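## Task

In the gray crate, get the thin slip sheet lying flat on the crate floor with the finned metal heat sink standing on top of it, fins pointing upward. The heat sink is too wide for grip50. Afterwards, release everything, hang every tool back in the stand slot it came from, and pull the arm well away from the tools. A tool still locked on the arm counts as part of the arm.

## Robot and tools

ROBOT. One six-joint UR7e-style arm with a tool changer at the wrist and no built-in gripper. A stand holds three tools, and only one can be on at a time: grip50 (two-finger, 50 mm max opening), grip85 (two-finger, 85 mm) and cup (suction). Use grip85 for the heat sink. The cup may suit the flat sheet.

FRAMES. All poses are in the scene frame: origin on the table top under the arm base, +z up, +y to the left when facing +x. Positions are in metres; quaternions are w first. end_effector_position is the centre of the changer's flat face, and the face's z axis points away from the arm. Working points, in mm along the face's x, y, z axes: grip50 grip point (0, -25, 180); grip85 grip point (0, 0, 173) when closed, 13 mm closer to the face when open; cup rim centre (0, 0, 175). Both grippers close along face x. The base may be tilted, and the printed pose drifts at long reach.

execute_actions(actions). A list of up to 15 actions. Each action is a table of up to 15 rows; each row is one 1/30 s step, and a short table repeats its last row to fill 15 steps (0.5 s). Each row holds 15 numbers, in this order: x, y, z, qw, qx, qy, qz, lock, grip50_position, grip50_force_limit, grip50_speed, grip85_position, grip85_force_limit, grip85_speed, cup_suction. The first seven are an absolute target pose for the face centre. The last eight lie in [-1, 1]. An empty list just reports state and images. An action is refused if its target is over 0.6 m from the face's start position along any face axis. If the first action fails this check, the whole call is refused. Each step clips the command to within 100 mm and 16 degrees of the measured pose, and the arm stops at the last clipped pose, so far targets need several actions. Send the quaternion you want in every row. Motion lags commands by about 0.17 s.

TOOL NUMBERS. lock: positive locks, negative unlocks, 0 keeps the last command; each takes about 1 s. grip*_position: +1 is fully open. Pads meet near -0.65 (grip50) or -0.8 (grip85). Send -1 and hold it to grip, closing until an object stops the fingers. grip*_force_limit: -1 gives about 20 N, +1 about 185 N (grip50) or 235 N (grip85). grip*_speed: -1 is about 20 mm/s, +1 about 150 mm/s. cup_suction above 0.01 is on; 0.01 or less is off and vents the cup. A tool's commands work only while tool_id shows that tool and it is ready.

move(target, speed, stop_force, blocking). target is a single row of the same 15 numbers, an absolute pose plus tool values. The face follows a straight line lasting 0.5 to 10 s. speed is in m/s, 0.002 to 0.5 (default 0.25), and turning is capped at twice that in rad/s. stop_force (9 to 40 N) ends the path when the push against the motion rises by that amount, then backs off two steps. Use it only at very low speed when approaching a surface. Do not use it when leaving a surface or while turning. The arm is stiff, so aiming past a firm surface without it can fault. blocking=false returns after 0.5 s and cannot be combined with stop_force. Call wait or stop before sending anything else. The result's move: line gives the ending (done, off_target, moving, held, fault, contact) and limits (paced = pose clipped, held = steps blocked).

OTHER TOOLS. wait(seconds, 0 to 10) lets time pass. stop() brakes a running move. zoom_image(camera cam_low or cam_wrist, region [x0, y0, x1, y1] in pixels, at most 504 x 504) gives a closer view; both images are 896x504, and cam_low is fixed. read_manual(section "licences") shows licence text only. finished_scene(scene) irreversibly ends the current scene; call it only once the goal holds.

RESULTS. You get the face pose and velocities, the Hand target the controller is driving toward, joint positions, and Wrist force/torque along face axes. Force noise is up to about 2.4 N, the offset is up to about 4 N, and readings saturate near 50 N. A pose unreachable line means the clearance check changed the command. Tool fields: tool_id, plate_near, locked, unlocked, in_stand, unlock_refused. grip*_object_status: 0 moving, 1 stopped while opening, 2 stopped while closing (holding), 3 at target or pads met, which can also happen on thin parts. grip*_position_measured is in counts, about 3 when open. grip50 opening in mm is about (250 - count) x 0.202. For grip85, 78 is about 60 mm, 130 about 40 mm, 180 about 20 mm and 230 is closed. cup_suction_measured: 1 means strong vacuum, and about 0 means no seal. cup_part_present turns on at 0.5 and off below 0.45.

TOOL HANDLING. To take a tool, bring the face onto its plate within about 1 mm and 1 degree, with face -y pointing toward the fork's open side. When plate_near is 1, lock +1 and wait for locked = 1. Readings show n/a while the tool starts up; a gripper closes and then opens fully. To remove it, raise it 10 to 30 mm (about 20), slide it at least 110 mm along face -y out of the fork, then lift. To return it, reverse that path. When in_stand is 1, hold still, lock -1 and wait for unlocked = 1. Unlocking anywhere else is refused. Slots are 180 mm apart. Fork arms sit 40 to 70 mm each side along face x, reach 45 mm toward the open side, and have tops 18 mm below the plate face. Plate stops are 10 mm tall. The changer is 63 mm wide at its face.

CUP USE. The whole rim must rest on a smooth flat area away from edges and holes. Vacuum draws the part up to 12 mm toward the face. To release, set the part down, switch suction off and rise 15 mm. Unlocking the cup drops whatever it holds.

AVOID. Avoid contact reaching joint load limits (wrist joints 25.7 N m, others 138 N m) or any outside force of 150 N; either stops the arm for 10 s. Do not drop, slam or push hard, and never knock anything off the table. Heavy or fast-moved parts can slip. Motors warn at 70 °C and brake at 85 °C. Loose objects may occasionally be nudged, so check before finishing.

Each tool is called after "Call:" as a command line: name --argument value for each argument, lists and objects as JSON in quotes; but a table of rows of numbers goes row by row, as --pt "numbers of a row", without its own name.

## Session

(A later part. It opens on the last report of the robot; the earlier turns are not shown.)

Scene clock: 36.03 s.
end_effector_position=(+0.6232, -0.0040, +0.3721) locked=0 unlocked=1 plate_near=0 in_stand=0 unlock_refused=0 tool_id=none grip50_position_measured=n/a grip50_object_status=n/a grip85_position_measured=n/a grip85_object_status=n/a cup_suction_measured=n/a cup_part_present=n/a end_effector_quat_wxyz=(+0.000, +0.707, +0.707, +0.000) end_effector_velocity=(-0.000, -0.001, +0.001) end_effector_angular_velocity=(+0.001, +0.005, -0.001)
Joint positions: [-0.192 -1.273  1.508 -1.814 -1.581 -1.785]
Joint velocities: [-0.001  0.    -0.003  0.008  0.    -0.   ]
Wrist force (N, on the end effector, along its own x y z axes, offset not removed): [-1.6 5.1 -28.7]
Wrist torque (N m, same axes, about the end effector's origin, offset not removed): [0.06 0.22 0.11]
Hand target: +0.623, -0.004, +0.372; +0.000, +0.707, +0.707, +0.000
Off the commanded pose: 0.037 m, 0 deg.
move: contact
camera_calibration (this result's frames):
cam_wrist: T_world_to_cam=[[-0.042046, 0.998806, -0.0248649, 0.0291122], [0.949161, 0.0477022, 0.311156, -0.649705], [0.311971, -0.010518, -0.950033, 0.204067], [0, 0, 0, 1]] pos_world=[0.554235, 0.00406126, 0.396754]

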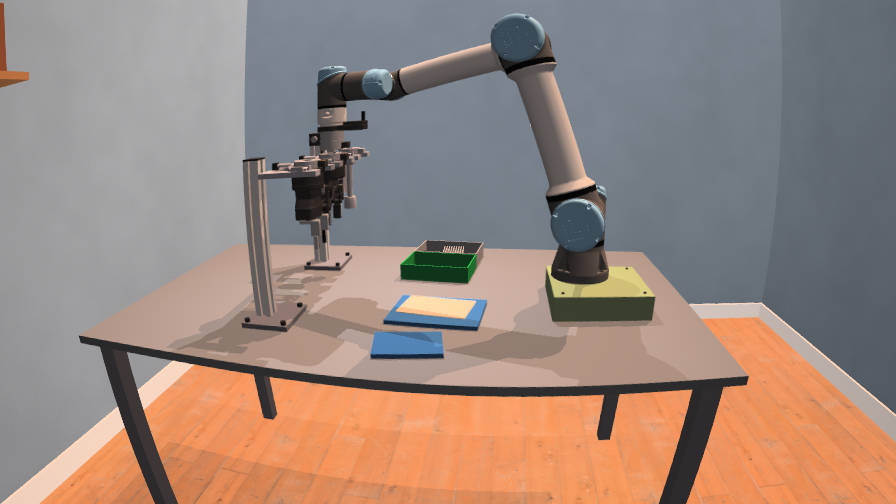

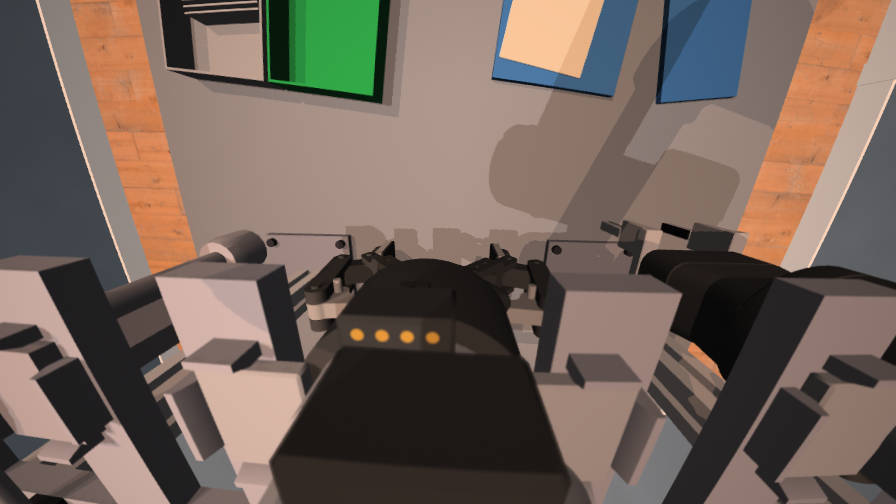

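Call:
move --target '[0.54,0.05,0.39,0,1,0,0,0,1,0,0,1,0,0,0]'

Call:
move --target '[0.545,0.05,0.322,0,1,0,0,0,1,0,0,1,0,0,0]' --speed 0.1

Call:
move --target '[0.575,0.05,0.322,0,1,0,0,0,1,0,0,1,0,0,0]' --speed 0.005 --stop_force 10

Call:
move --target '[0.548,0.079,0.322,0,1,0,0,0,1,0,0,1,0,0,0]' --speed 0.05

Call:
move --target '[0.58,0.079,0.322,0,1,0,0,0,1,0,0,1,0,0,0]' --speed 0.005 --stop_force 10

Call:
move --target '[0.548,0.091,0.322,0,1,0,0,0,1,0,0,1,0,0,0]' --speed 0.05

Call:
move --target '[0.58,0.091,0.322,0,1,0,0,0,1,0,0,1,0,0,0]' --speed 0.005 --stop_force 10

Call:
move --target '[0.54,0.09,0.322,0,1,0,0,0,1,0,0,1,0,0,0]' --speed 0.05

Call:
move --target '[0.545,-0.06,0.322,0,1,0,0,0,1,0,0,1,0,0,0]' --speed 0.1

Call:
move --target '[0.575,-0.06,0.322,0,1,0,0,0,1,0,0,1,0,0,0]' --speed 0.005 --stop_force 10

Scene clock: 53.00 s.
end_effector_position=(+0.5400, +0.0500, +0.3899) locked=0 unlocked=1 plate_near=0 in_stand=0 unlock_refused=0 tool_id=none grip50_position_measured=n/a grip50_object_status=n/a grip85_position_measured=n/a grip85_object_status=n/a cup_suction_measured=n/a cup_part_present=n/a end_effector_quat_wxyz=(-0.000, +1.000, +0.000, -0.000) end_effector_velocity=(-0.000, -0.000, -0.000) end_effector_angular_velocity=(-0.001, +0.001, -0.012)
Joint positions: [-0.124 -1.472  1.706 -1.813 -1.581 -0.147]
Joint velocities: [-0.    -0.     0.001 -0.    -0.001  0.011]
Wrist force (N, on the end effector, along its own x y z axes, offset not removed): [-3.2 0.4 -4.6]
Wrist torque (N m, same axes, about the end effector's origin, offset not removed): [0.13 0.13 -0.10]
Hand target: +0.540, +0.050, +0.390; -0.000, +1.000, +0.000, -0.000
Off the commanded pose: 0.000 m, 0 deg.
move: done
camera_calibration (this result's frames):
cam_wrist: T_world_to_cam=[[0.99877, 0.0428816, -0.0248935, -0.542153], [0.0485006, -0.949258, 0.310736, -0.0424963], [-0.0103055, -0.311561, -0.95017, 0.436603], [0, 0, 0, 1]] pos_world=[0.548047, 0.118937, 0.414556]

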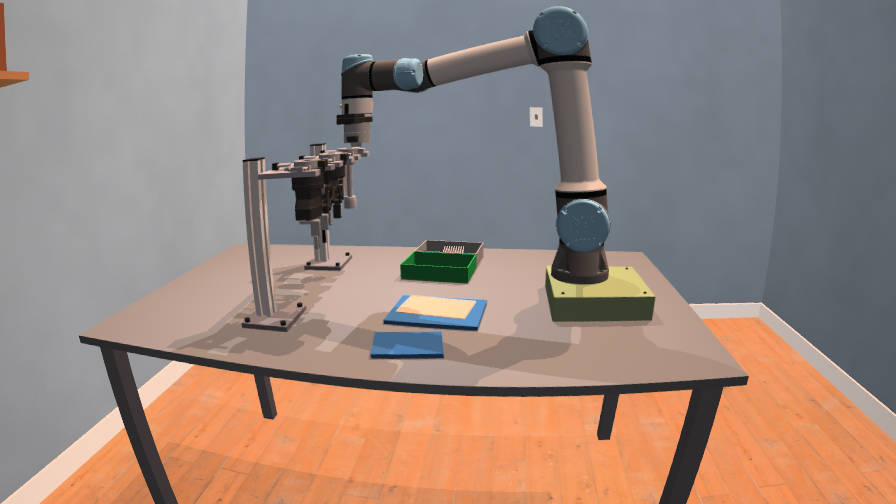

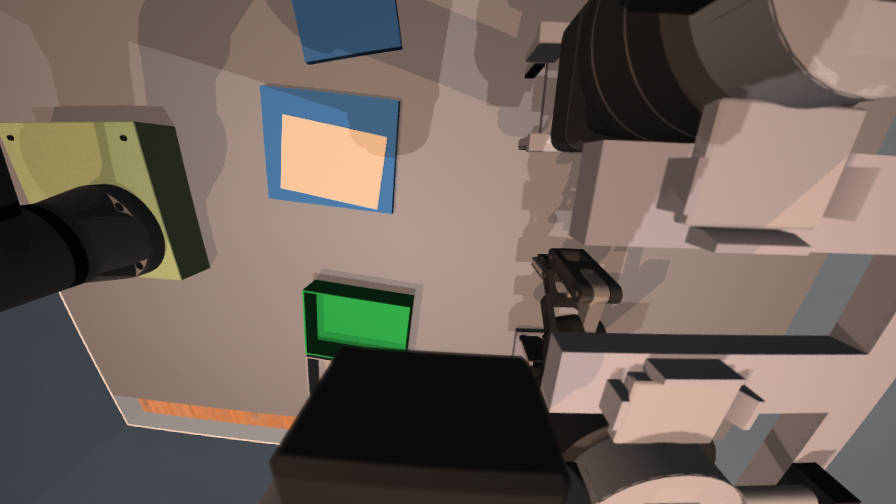

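Scene clock: 54.13 s.
end_effector_position=(+0.5450, +0.0500, +0.3222) locked=0 unlocked=1 plate_near=0 in_stand=0 unlock_refused=0 tool_id=none grip50_position_measured=n/a grip50_object_status=n/a grip85_position_measured=n/a grip85_object_status=n/a cup_suction_measured=n/a cup_part_present=n/a end_effector_quat_wxyz=(+0.000, +1.000, -0.000, -0.000) end_effector_velocity=(+0.000, +0.001, -0.001) end_effector_angular_velocity=(+0.001, -0.001, -0.001)
Joint positions: [-0.124 -1.408  1.815 -1.986 -1.581 -0.146]
Joint velocities: [ 0.001  0.001  0.002 -0.004  0.001  0.002]
Wrist force (N, on the end effector, along its own x y z axes, offset not removed): [-4.0 -0.1 -3.4]
Wrist torque (N m, same axes, about the end effector's origin, offset not removed): [-0.03 0.32 -0.15]
Hand target: +0.545, +0.050, +0.322; -0.000, +1.000, +0.000, -0.000
Off the commanded pose: 0.000 m, 0 deg.
move: done
camera_calibration (this result's frames):
cam_wrist: T_world_to_cam=[[0.998807, 0.0420384, -0.0248485, -0.548822], [0.0476873, -0.949238, 0.310923, -0.0213353], [-0.0105164, -0.311737, -0.95011, 0.372405], [0, 0, 0, 1]] pos_world=[0.553101, 0.118912, 0.346822]

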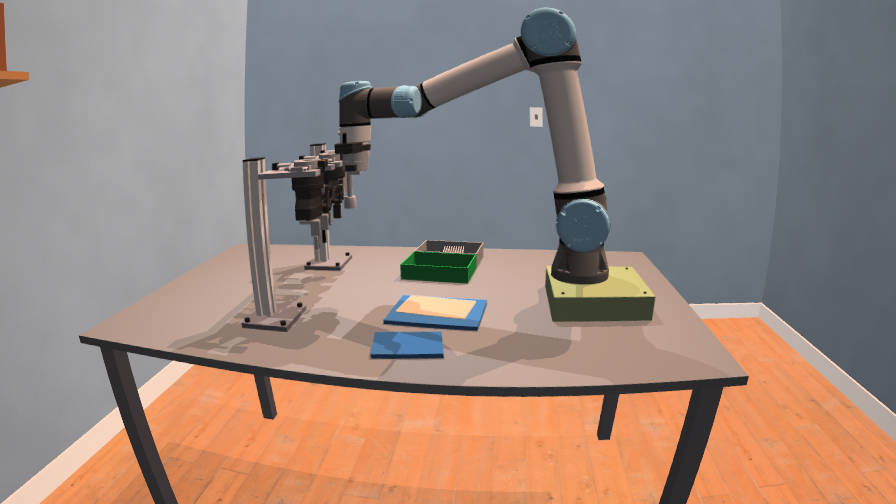

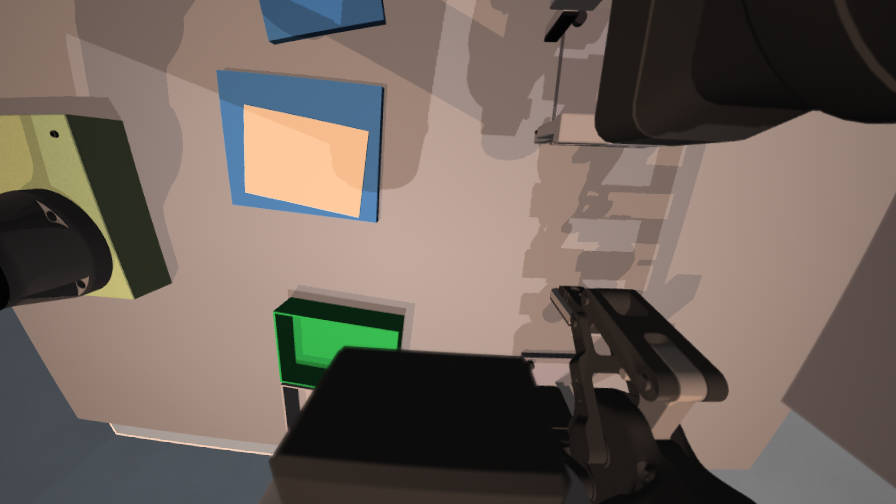

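Scene clock: 55.87 s.
end_effector_position=(+0.5518, +0.0500, +0.3220) locked=0 unlocked=1 plate_near=0 in_stand=0 unlock_refused=0 tool_id=none grip50_position_measured=n/a grip50_object_status=n/a grip85_position_measured=n/a grip85_object_status=n/a cup_suction_measured=n/a cup_part_present=n/a end_effector_quat_wxyz=(+0.000, +1.000, +0.000, -0.000) end_effector_velocity=(-0.001, -0.000, -0.000) end_effector_angular_velocity=(-0.003, -0.004, -0.001)
Joint positions: [-0.122 -1.392  1.797 -1.982 -1.581 -0.144]
Joint velocities: [ 0.    -0.002  0.004 -0.006 -0.002  0.001]
Wrist force (N, on the end effector, along its own x y z axes, offset not removed): [-44.6 6.1 1.5]
Wrist torque (N m, same axes, about the end effector's origin, offset not removed): [0.40 0.98 0.11]
Hand target: +0.552, +0.050, +0.322; +0.000, +1.000, -0.000, -0.000
Off the commanded pose: 0.023 m, 0 deg.
move: contact
camera_calibration (this result's frames):
cam_wrist: T_world_to_cam=[[0.998796, 0.0420627, -0.0252301, -0.555511], [0.0478309, -0.949187, 0.311058, -0.0217184], [-0.0108642, -0.31189, -0.950056, 0.372555], [0, 0, 0, 1]] pos_world=[0.559929, 0.118948, 0.346688]

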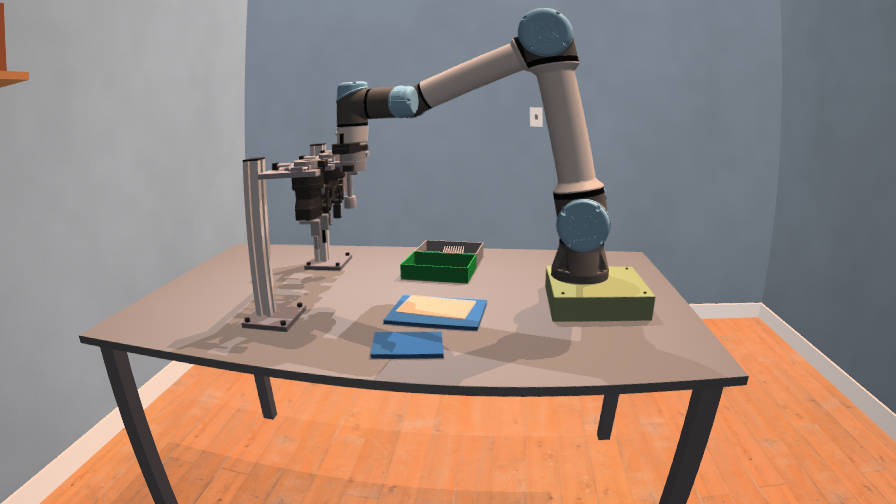

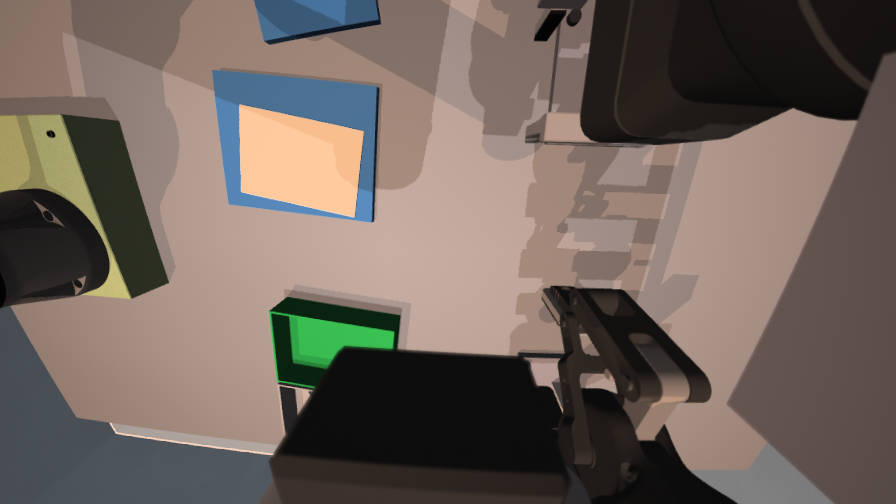

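Scene clock: 56.83 s.
end_effector_position=(+0.5480, +0.0789, +0.3220) locked=0 unlocked=1 plate_near=0 in_stand=0 unlock_refused=0 tool_id=none grip50_position_measured=n/a grip50_object_status=n/a grip85_position_measured=n/a grip85_object_status=n/a cup_suction_measured=n/a cup_part_present=n/a end_effector_quat_wxyz=(-0.000, +1.000, +0.000, -0.000) end_effector_velocity=(+0.000, +0.002, +0.001) end_effector_angular_velocity=(+0.000, -0.002, +0.000)
Joint positions: [-0.07  -1.393  1.798 -1.983 -1.581 -0.092]
Joint velocities: [ 0.003 -0.    -0.001 -0.     0.     0.002]
Wrist force (N, on the end effector, along its own x y z axes, offset not removed): [-1.5 -0.6 -1.3]
Wrist torque (N m, same axes, about the end effector's origin, offset not removed): [-0.12 0.15 -0.04]
Hand target: +0.548, +0.079, +0.322; -0.000, +1.000, +0.000, -0.000
Off the commanded pose: 0.000 m, 0 deg.
move: done
camera_calibration (this result's frames):
cam_wrist: T_world_to_cam=[[0.998804, 0.0420561, -0.0249409, -0.552968], [0.0477309, -0.949295, 0.310743, 0.00602716], [-0.0106076, -0.311562, -0.950167, 0.381316], [0, 0, 0, 1]] pos_world=[0.556064, 0.147781, 0.346649]

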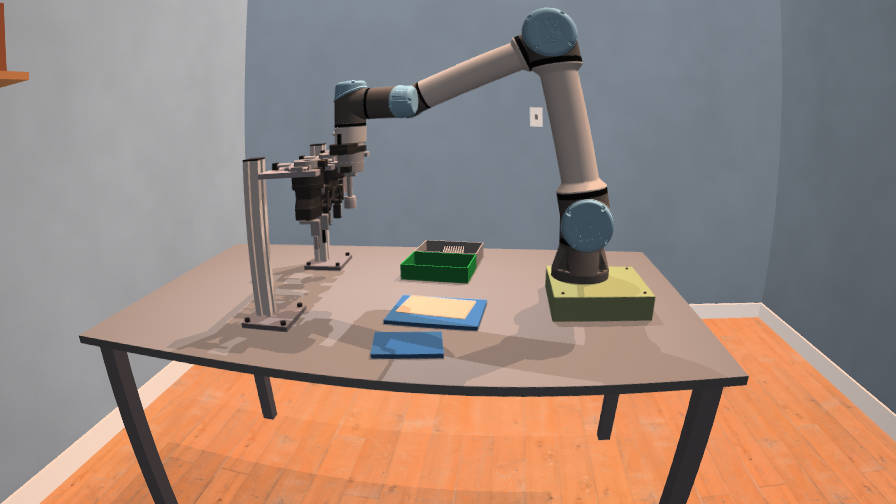

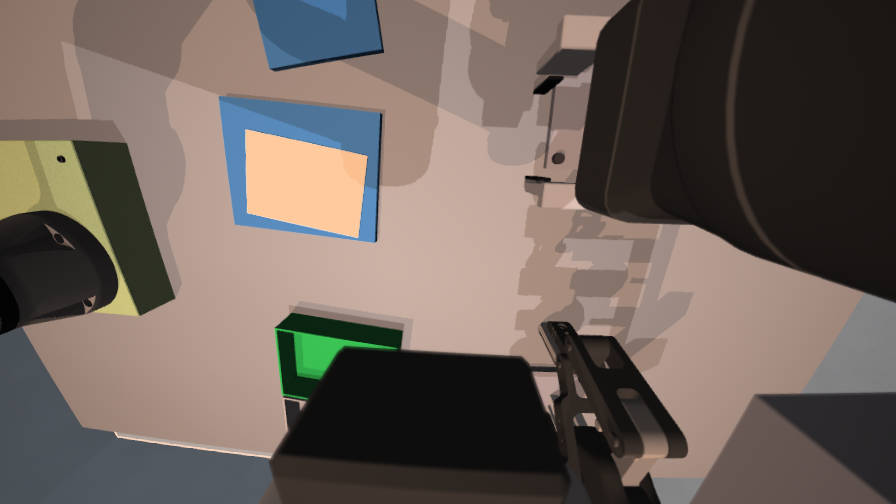

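Scene clock: 58.83 s.
end_effector_position=(+0.5561, +0.0788, +0.3219) locked=0 unlocked=1 plate_near=0 in_stand=0 unlock_refused=0 tool_id=none grip50_position_measured=n/a grip50_object_status=n/a grip85_position_measured=n/a grip85_object_status=n/a cup_suction_measured=n/a cup_part_present=n/a end_effector_quat_wxyz=(+0.000, +1.000, -0.000, -0.000) end_effector_velocity=(-0.001, +0.001, -0.001) end_effector_angular_velocity=(+0.001, -0.002, +0.001)
Joint positions: [-0.068 -1.374  1.775 -1.979 -1.582 -0.09 ]
Joint velocities: [ 0.001 -0.002  0.004 -0.004  0.001  0.   ]
Wrist force (N, on the end effector, along its own x y z axes, offset not removed): [-26.4 18.2 1.9]
Wrist torque (N m, same axes, about the end effector's origin, offset not removed): [0.16 0.64 -0.02]
Hand target: +0.556, +0.079, +0.322; -0.000, +1.000, -0.000, -0.000
Off the commanded pose: 0.024 m, 0 deg.
move: contact
camera_calibration (this result's frames):
cam_wrist: T_world_to_cam=[[0.9988, 0.0419498, -0.0252653, -0.560982], [0.0477351, -0.949178, 0.311098, 0.00547682], [-0.0109307, -0.311931, -0.950042, 0.381507], [0, 0, 0, 1]] pos_world=[0.564218, 0.147735, 0.34657]

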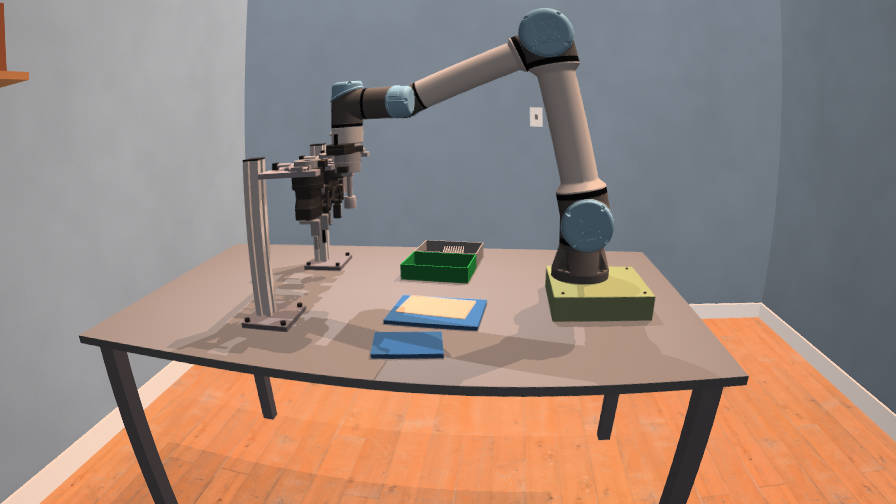

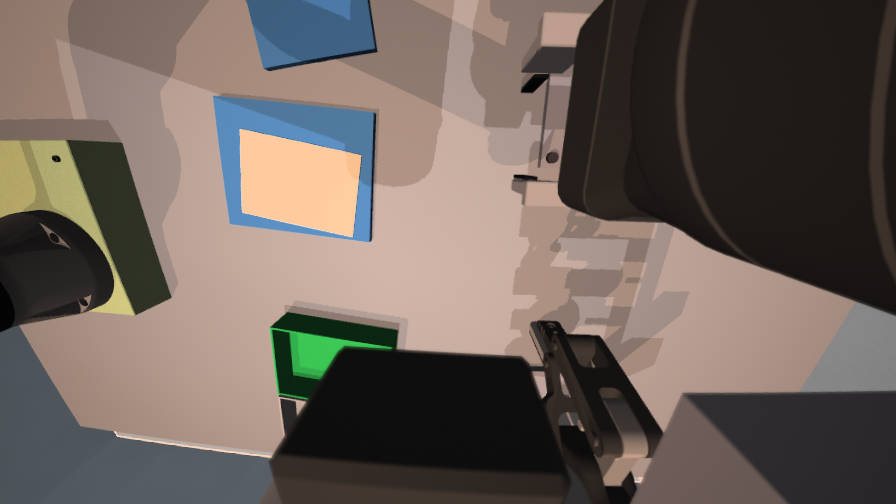

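Scene clock: 59.63 s.
end_effector_position=(+0.5481, +0.0909, +0.3220) locked=0 unlocked=1 plate_near=0 in_stand=0 unlock_refused=0 tool_id=none grip50_position_measured=n/a grip50_object_status=n/a grip85_position_measured=n/a grip85_object_status=n/a cup_suction_measured=n/a cup_part_present=n/a end_effector_quat_wxyz=(-0.000, +1.000, +0.000, -0.000) end_effector_velocity=(-0.001, +0.001, +0.001) end_effector_angular_velocity=(-0.001, -0.001, -0.001)
Joint positions: [-0.047 -1.388  1.792 -1.982 -1.581 -0.069]
Joint velocities: [ 0.002 -0.003  0.002 -0.    -0.001  0.004]
Wrist force (N, on the end effector, along its own x y z axes, offset not removed): [-2.9 1.0 -2.4]
Wrist torque (N m, same axes, about the end effector's origin, offset not removed): [-0.02 0.22 -0.11]
Hand target: +0.548, +0.091, +0.322; -0.000, +1.000, +0.000, -0.000
Off the commanded pose: 0.000 m, 0 deg.
move: done
camera_calibration (this result's frames):
cam_wrist: T_world_to_cam=[[0.998806, 0.042055, -0.024842, -0.553599], [0.0476989, -0.949302, 0.310726, 0.0174892], [-0.010515, -0.31154, -0.950175, 0.385035], [0, 0, 0, 1]] pos_world=[0.556153, 0.159838, 0.346664]

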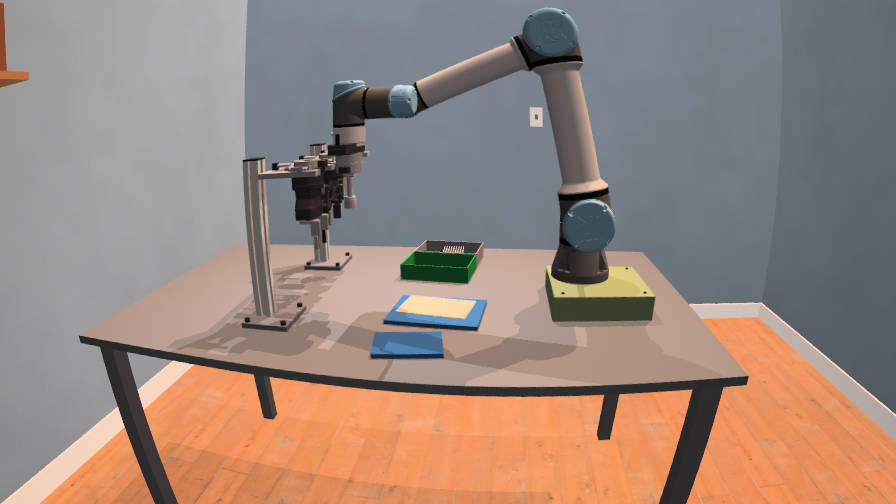

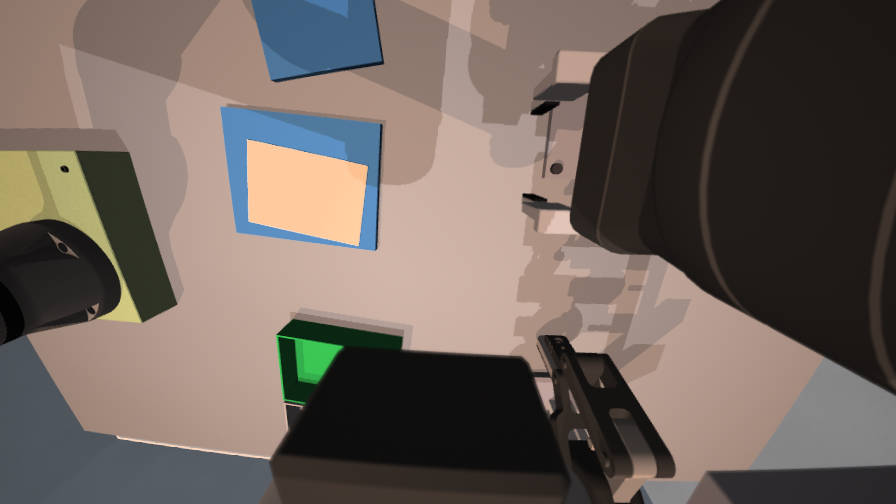

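Scene clock: 60.60 s.
end_effector_position=(+0.5511, +0.0909, +0.3219) locked=0 unlocked=1 plate_near=0 in_stand=0 unlock_refused=0 tool_id=none grip50_position_measured=n/a grip50_object_status=n/a grip85_position_measured=n/a grip85_object_status=n/a cup_suction_measured=n/a cup_part_present=n/a end_effector_quat_wxyz=(-0.000, +1.000, +0.000, -0.000) end_effector_velocity=(-0.000, -0.000, +0.000) end_effector_angular_velocity=(+0.001, -0.005, -0.003)
Joint positions: [-0.047 -1.381  1.784 -1.98  -1.582 -0.069]
Joint velocities: [-0.001 -0.003  0.004 -0.006  0.001  0.002]
Wrist force (N, on the end effector, along its own x y z axes, offset not removed): [-35.1 7.0 1.6]
Wrist torque (N m, same axes, about the end effector's origin, offset not removed): [0.14 0.50 -0.12]
Hand target: +0.551, +0.091, +0.322; -0.000, +1.000, +0.000, -0.000
Off the commanded pose: 0.029 m, 0 deg.
move: contact
camera_calibration (this result's frames):
cam_wrist: T_world_to_cam=[[0.998798, 0.042059, -0.0251606, -0.556491], [0.0478035, -0.949253, 0.310859, 0.0172726], [-0.0108093, -0.311688, -0.950123, 0.385153], [0, 0, 0, 1]] pos_world=[0.55916, 0.159849, 0.346572]

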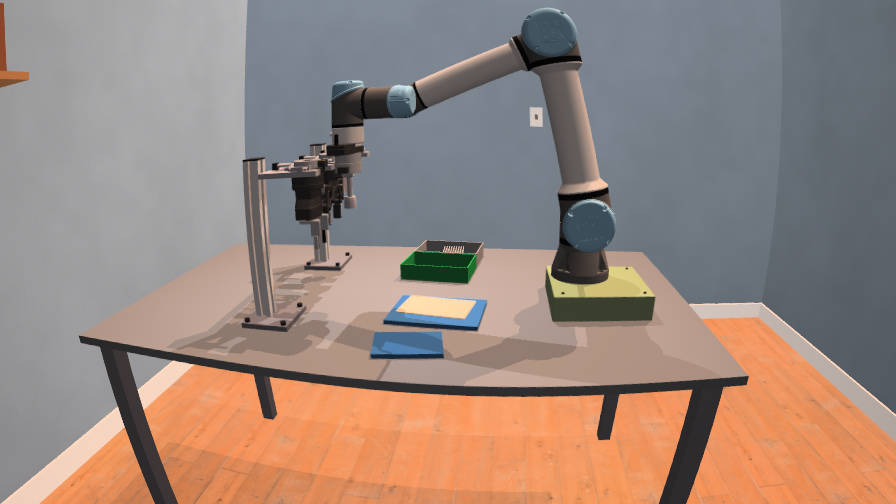

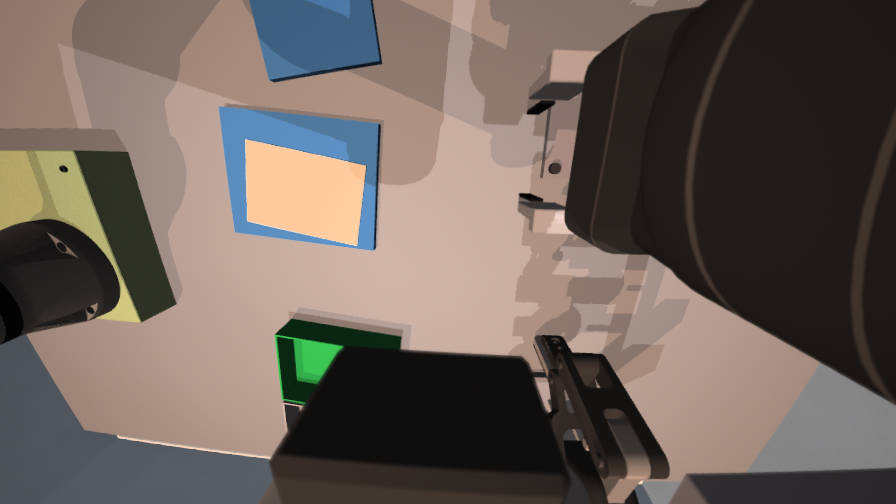

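Scene clock: 61.37 s.
end_effector_position=(+0.5401, +0.0900, +0.3220) locked=0 unlocked=1 plate_near=0 in_stand=0 unlock_refused=0 tool_id=none grip50_position_measured=n/a grip50_object_status=n/a grip85_position_measured=n/a grip85_object_status=n/a cup_suction_measured=n/a cup_part_present=n/a end_effector_quat_wxyz=(-0.000, +1.000, -0.000, -0.000) end_effector_velocity=(-0.002, -0.000, +0.001) end_effector_angular_velocity=(-0.001, -0.002, +0.001)
Joint positions: [-0.05  -1.406  1.814 -1.986 -1.582 -0.072]
Joint velocities: [-0.    -0.005  0.004 -0.001 -0.    -0.002]
Wrist force (N, on the end effector, along its own x y z axes, offset not removed): [-2.8 3.0 -1.0]
Wrist torque (N m, same axes, about the end effector's origin, offset not removed): [0.22 0.15 -0.14]
Hand target: +0.540, +0.090, +0.322; +0.000, +1.000, +0.000, +0.000
Off the commanded pose: 0.000 m, 0 deg.
move: done
camera_calibration (this result's frames):
cam_wrist: T_world_to_cam=[[0.998807, 0.0420456, -0.0248342, -0.54564], [0.0476896, -0.94924, 0.310917, 0.0169575], [-0.010501, -0.31173, -0.950113, 0.384655], [0, 0, 0, 1]] pos_world=[0.54822, 0.158947, 0.346642]

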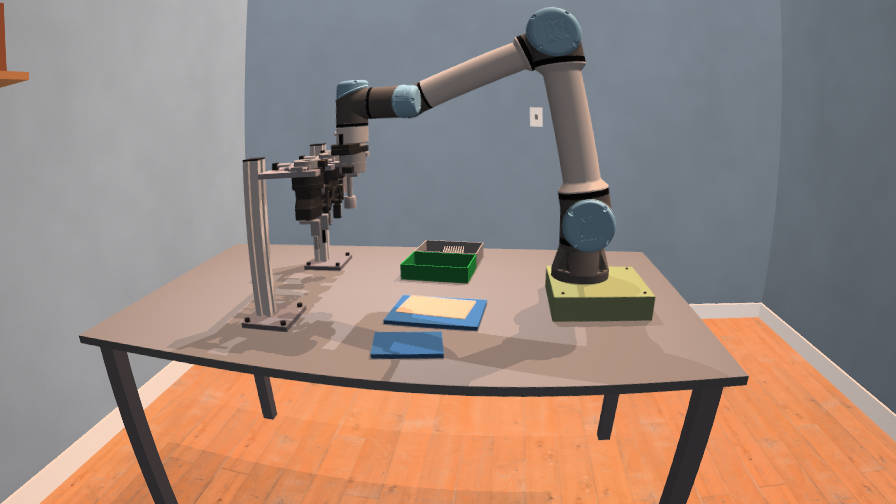

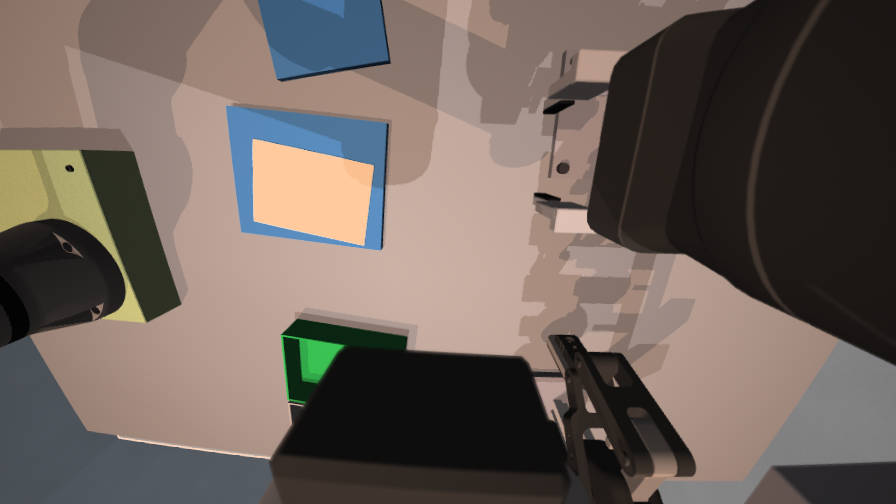

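Scene clock: 63.33 s.
end_effector_position=(+0.5450, -0.0598, +0.3220) locked=0 unlocked=1 plate_near=0 in_stand=0 unlock_refused=0 tool_id=none grip50_position_measured=n/a grip50_object_status=n/a grip85_position_measured=n/a grip85_object_status=n/a cup_suction_measured=n/a cup_part_present=n/a end_effector_quat_wxyz=(+0.000, +1.000, -0.000, +0.000) end_effector_velocity=(-0.000, -0.002, +0.000) end_effector_angular_velocity=(-0.001, +0.000, -0.002)
Joint positions: [-0.326 -1.409  1.814 -1.986 -1.58  -0.348]
Joint velocities: [-0.004  0.    -0.001  0.    -0.001 -0.002]
Wrist force (N, on the end effector, along its own x y z axes, offset not removed): [-0.6 -0.6 -1.4]
Wrist torque (N m, same axes, about the end effector's origin, offset not removed): [-0.03 -0.10 -0.09]
Hand target: +0.545, -0.060, +0.322; +0.000, +1.000, +0.000, +0.000
Off the commanded pose: 0.000 m, 0 deg.
move: done
camera_calibration (this result's frames):
cam_wrist: T_world_to_cam=[[0.998814, 0.0420283, -0.0245793, -0.544264], [0.0476005, -0.949038, 0.311547, -0.125681], [-0.0102329, -0.312347, -0.949913, 0.337758], [0, 0, 0, 1]] pos_world=[0.553057, 0.00909613, 0.346618]

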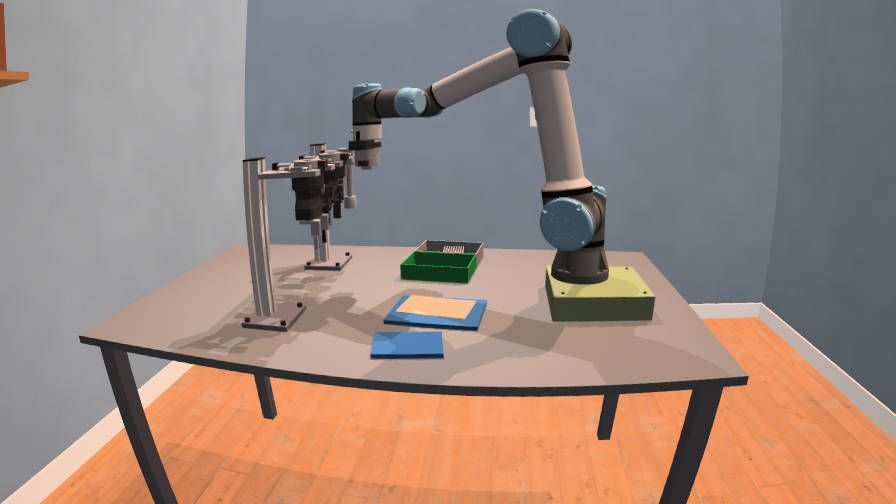

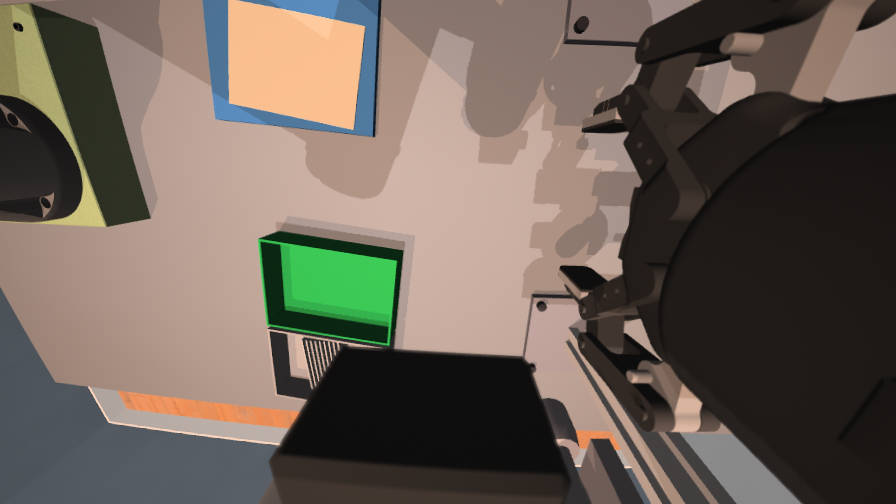

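Scene clock: 65.67 s.
end_effector_position=(+0.5548, -0.0598, +0.3220) locked=0 unlocked=1 plate_near=0 in_stand=0 unlock_refused=0 tool_id=none grip50_position_measured=n/a grip50_object_status=n/a grip85_position_measured=n/a grip85_object_status=n/a cup_suction_measured=n/a cup_part_present=n/a end_effector_quat_wxyz=(+0.000, +1.000, -0.000, -0.000) end_effector_velocity=(-0.001, -0.000, +0.001) end_effector_angular_velocity=(-0.002, -0.006, -0.001)
Joint positions: [-0.32  -1.387  1.787 -1.981 -1.58  -0.342]
Joint velocities: [-0.001 -0.005  0.004 -0.006  0.     0.   ]
Wrist force (N, on the end effector, along its own x y z axes, offset not removed): [-26.5 2.4 -2.1]
Wrist torque (N m, same axes, about the end effector's origin, offset not removed): [-0.02 0.32 -0.09]
Hand target: +0.555, -0.060, +0.322; +0.000, +1.000, -0.000, +0.000
Off the commanded pose: 0.020 m, 0 deg.
move: contact
camera_calibration (this result's frames):
cam_wrist: T_world_to_cam=[[0.998811, 0.0419508, -0.0248453, -0.553998], [0.0476068, -0.949133, 0.311256, -0.126045], [-0.0105241, -0.312069, -0.950001, 0.338019], [0, 0, 0, 1]] pos_world=[0.562897, 0.00909273, 0.346586]

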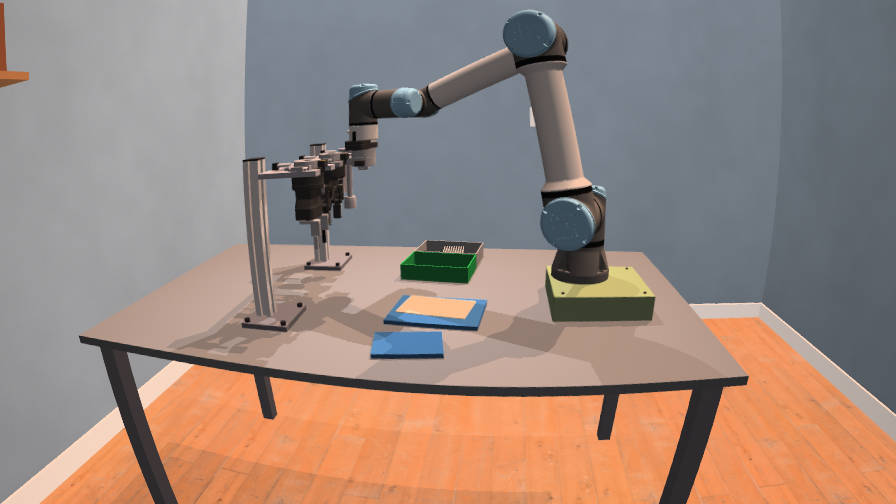

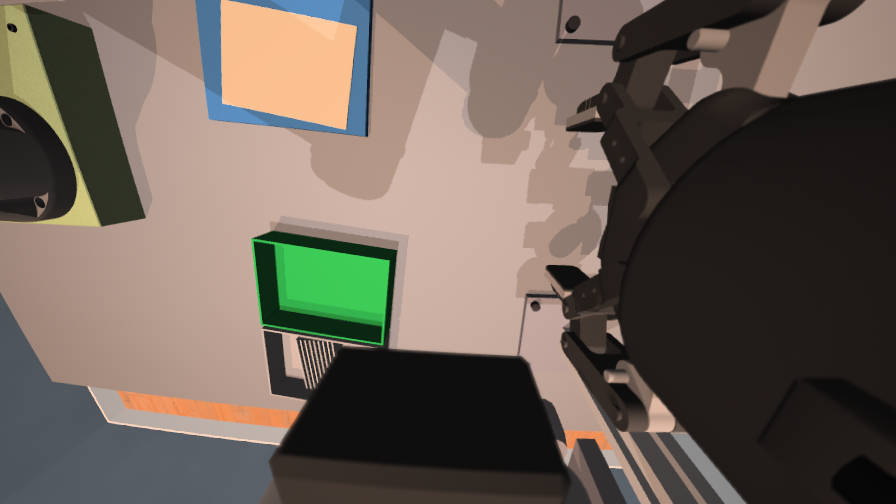

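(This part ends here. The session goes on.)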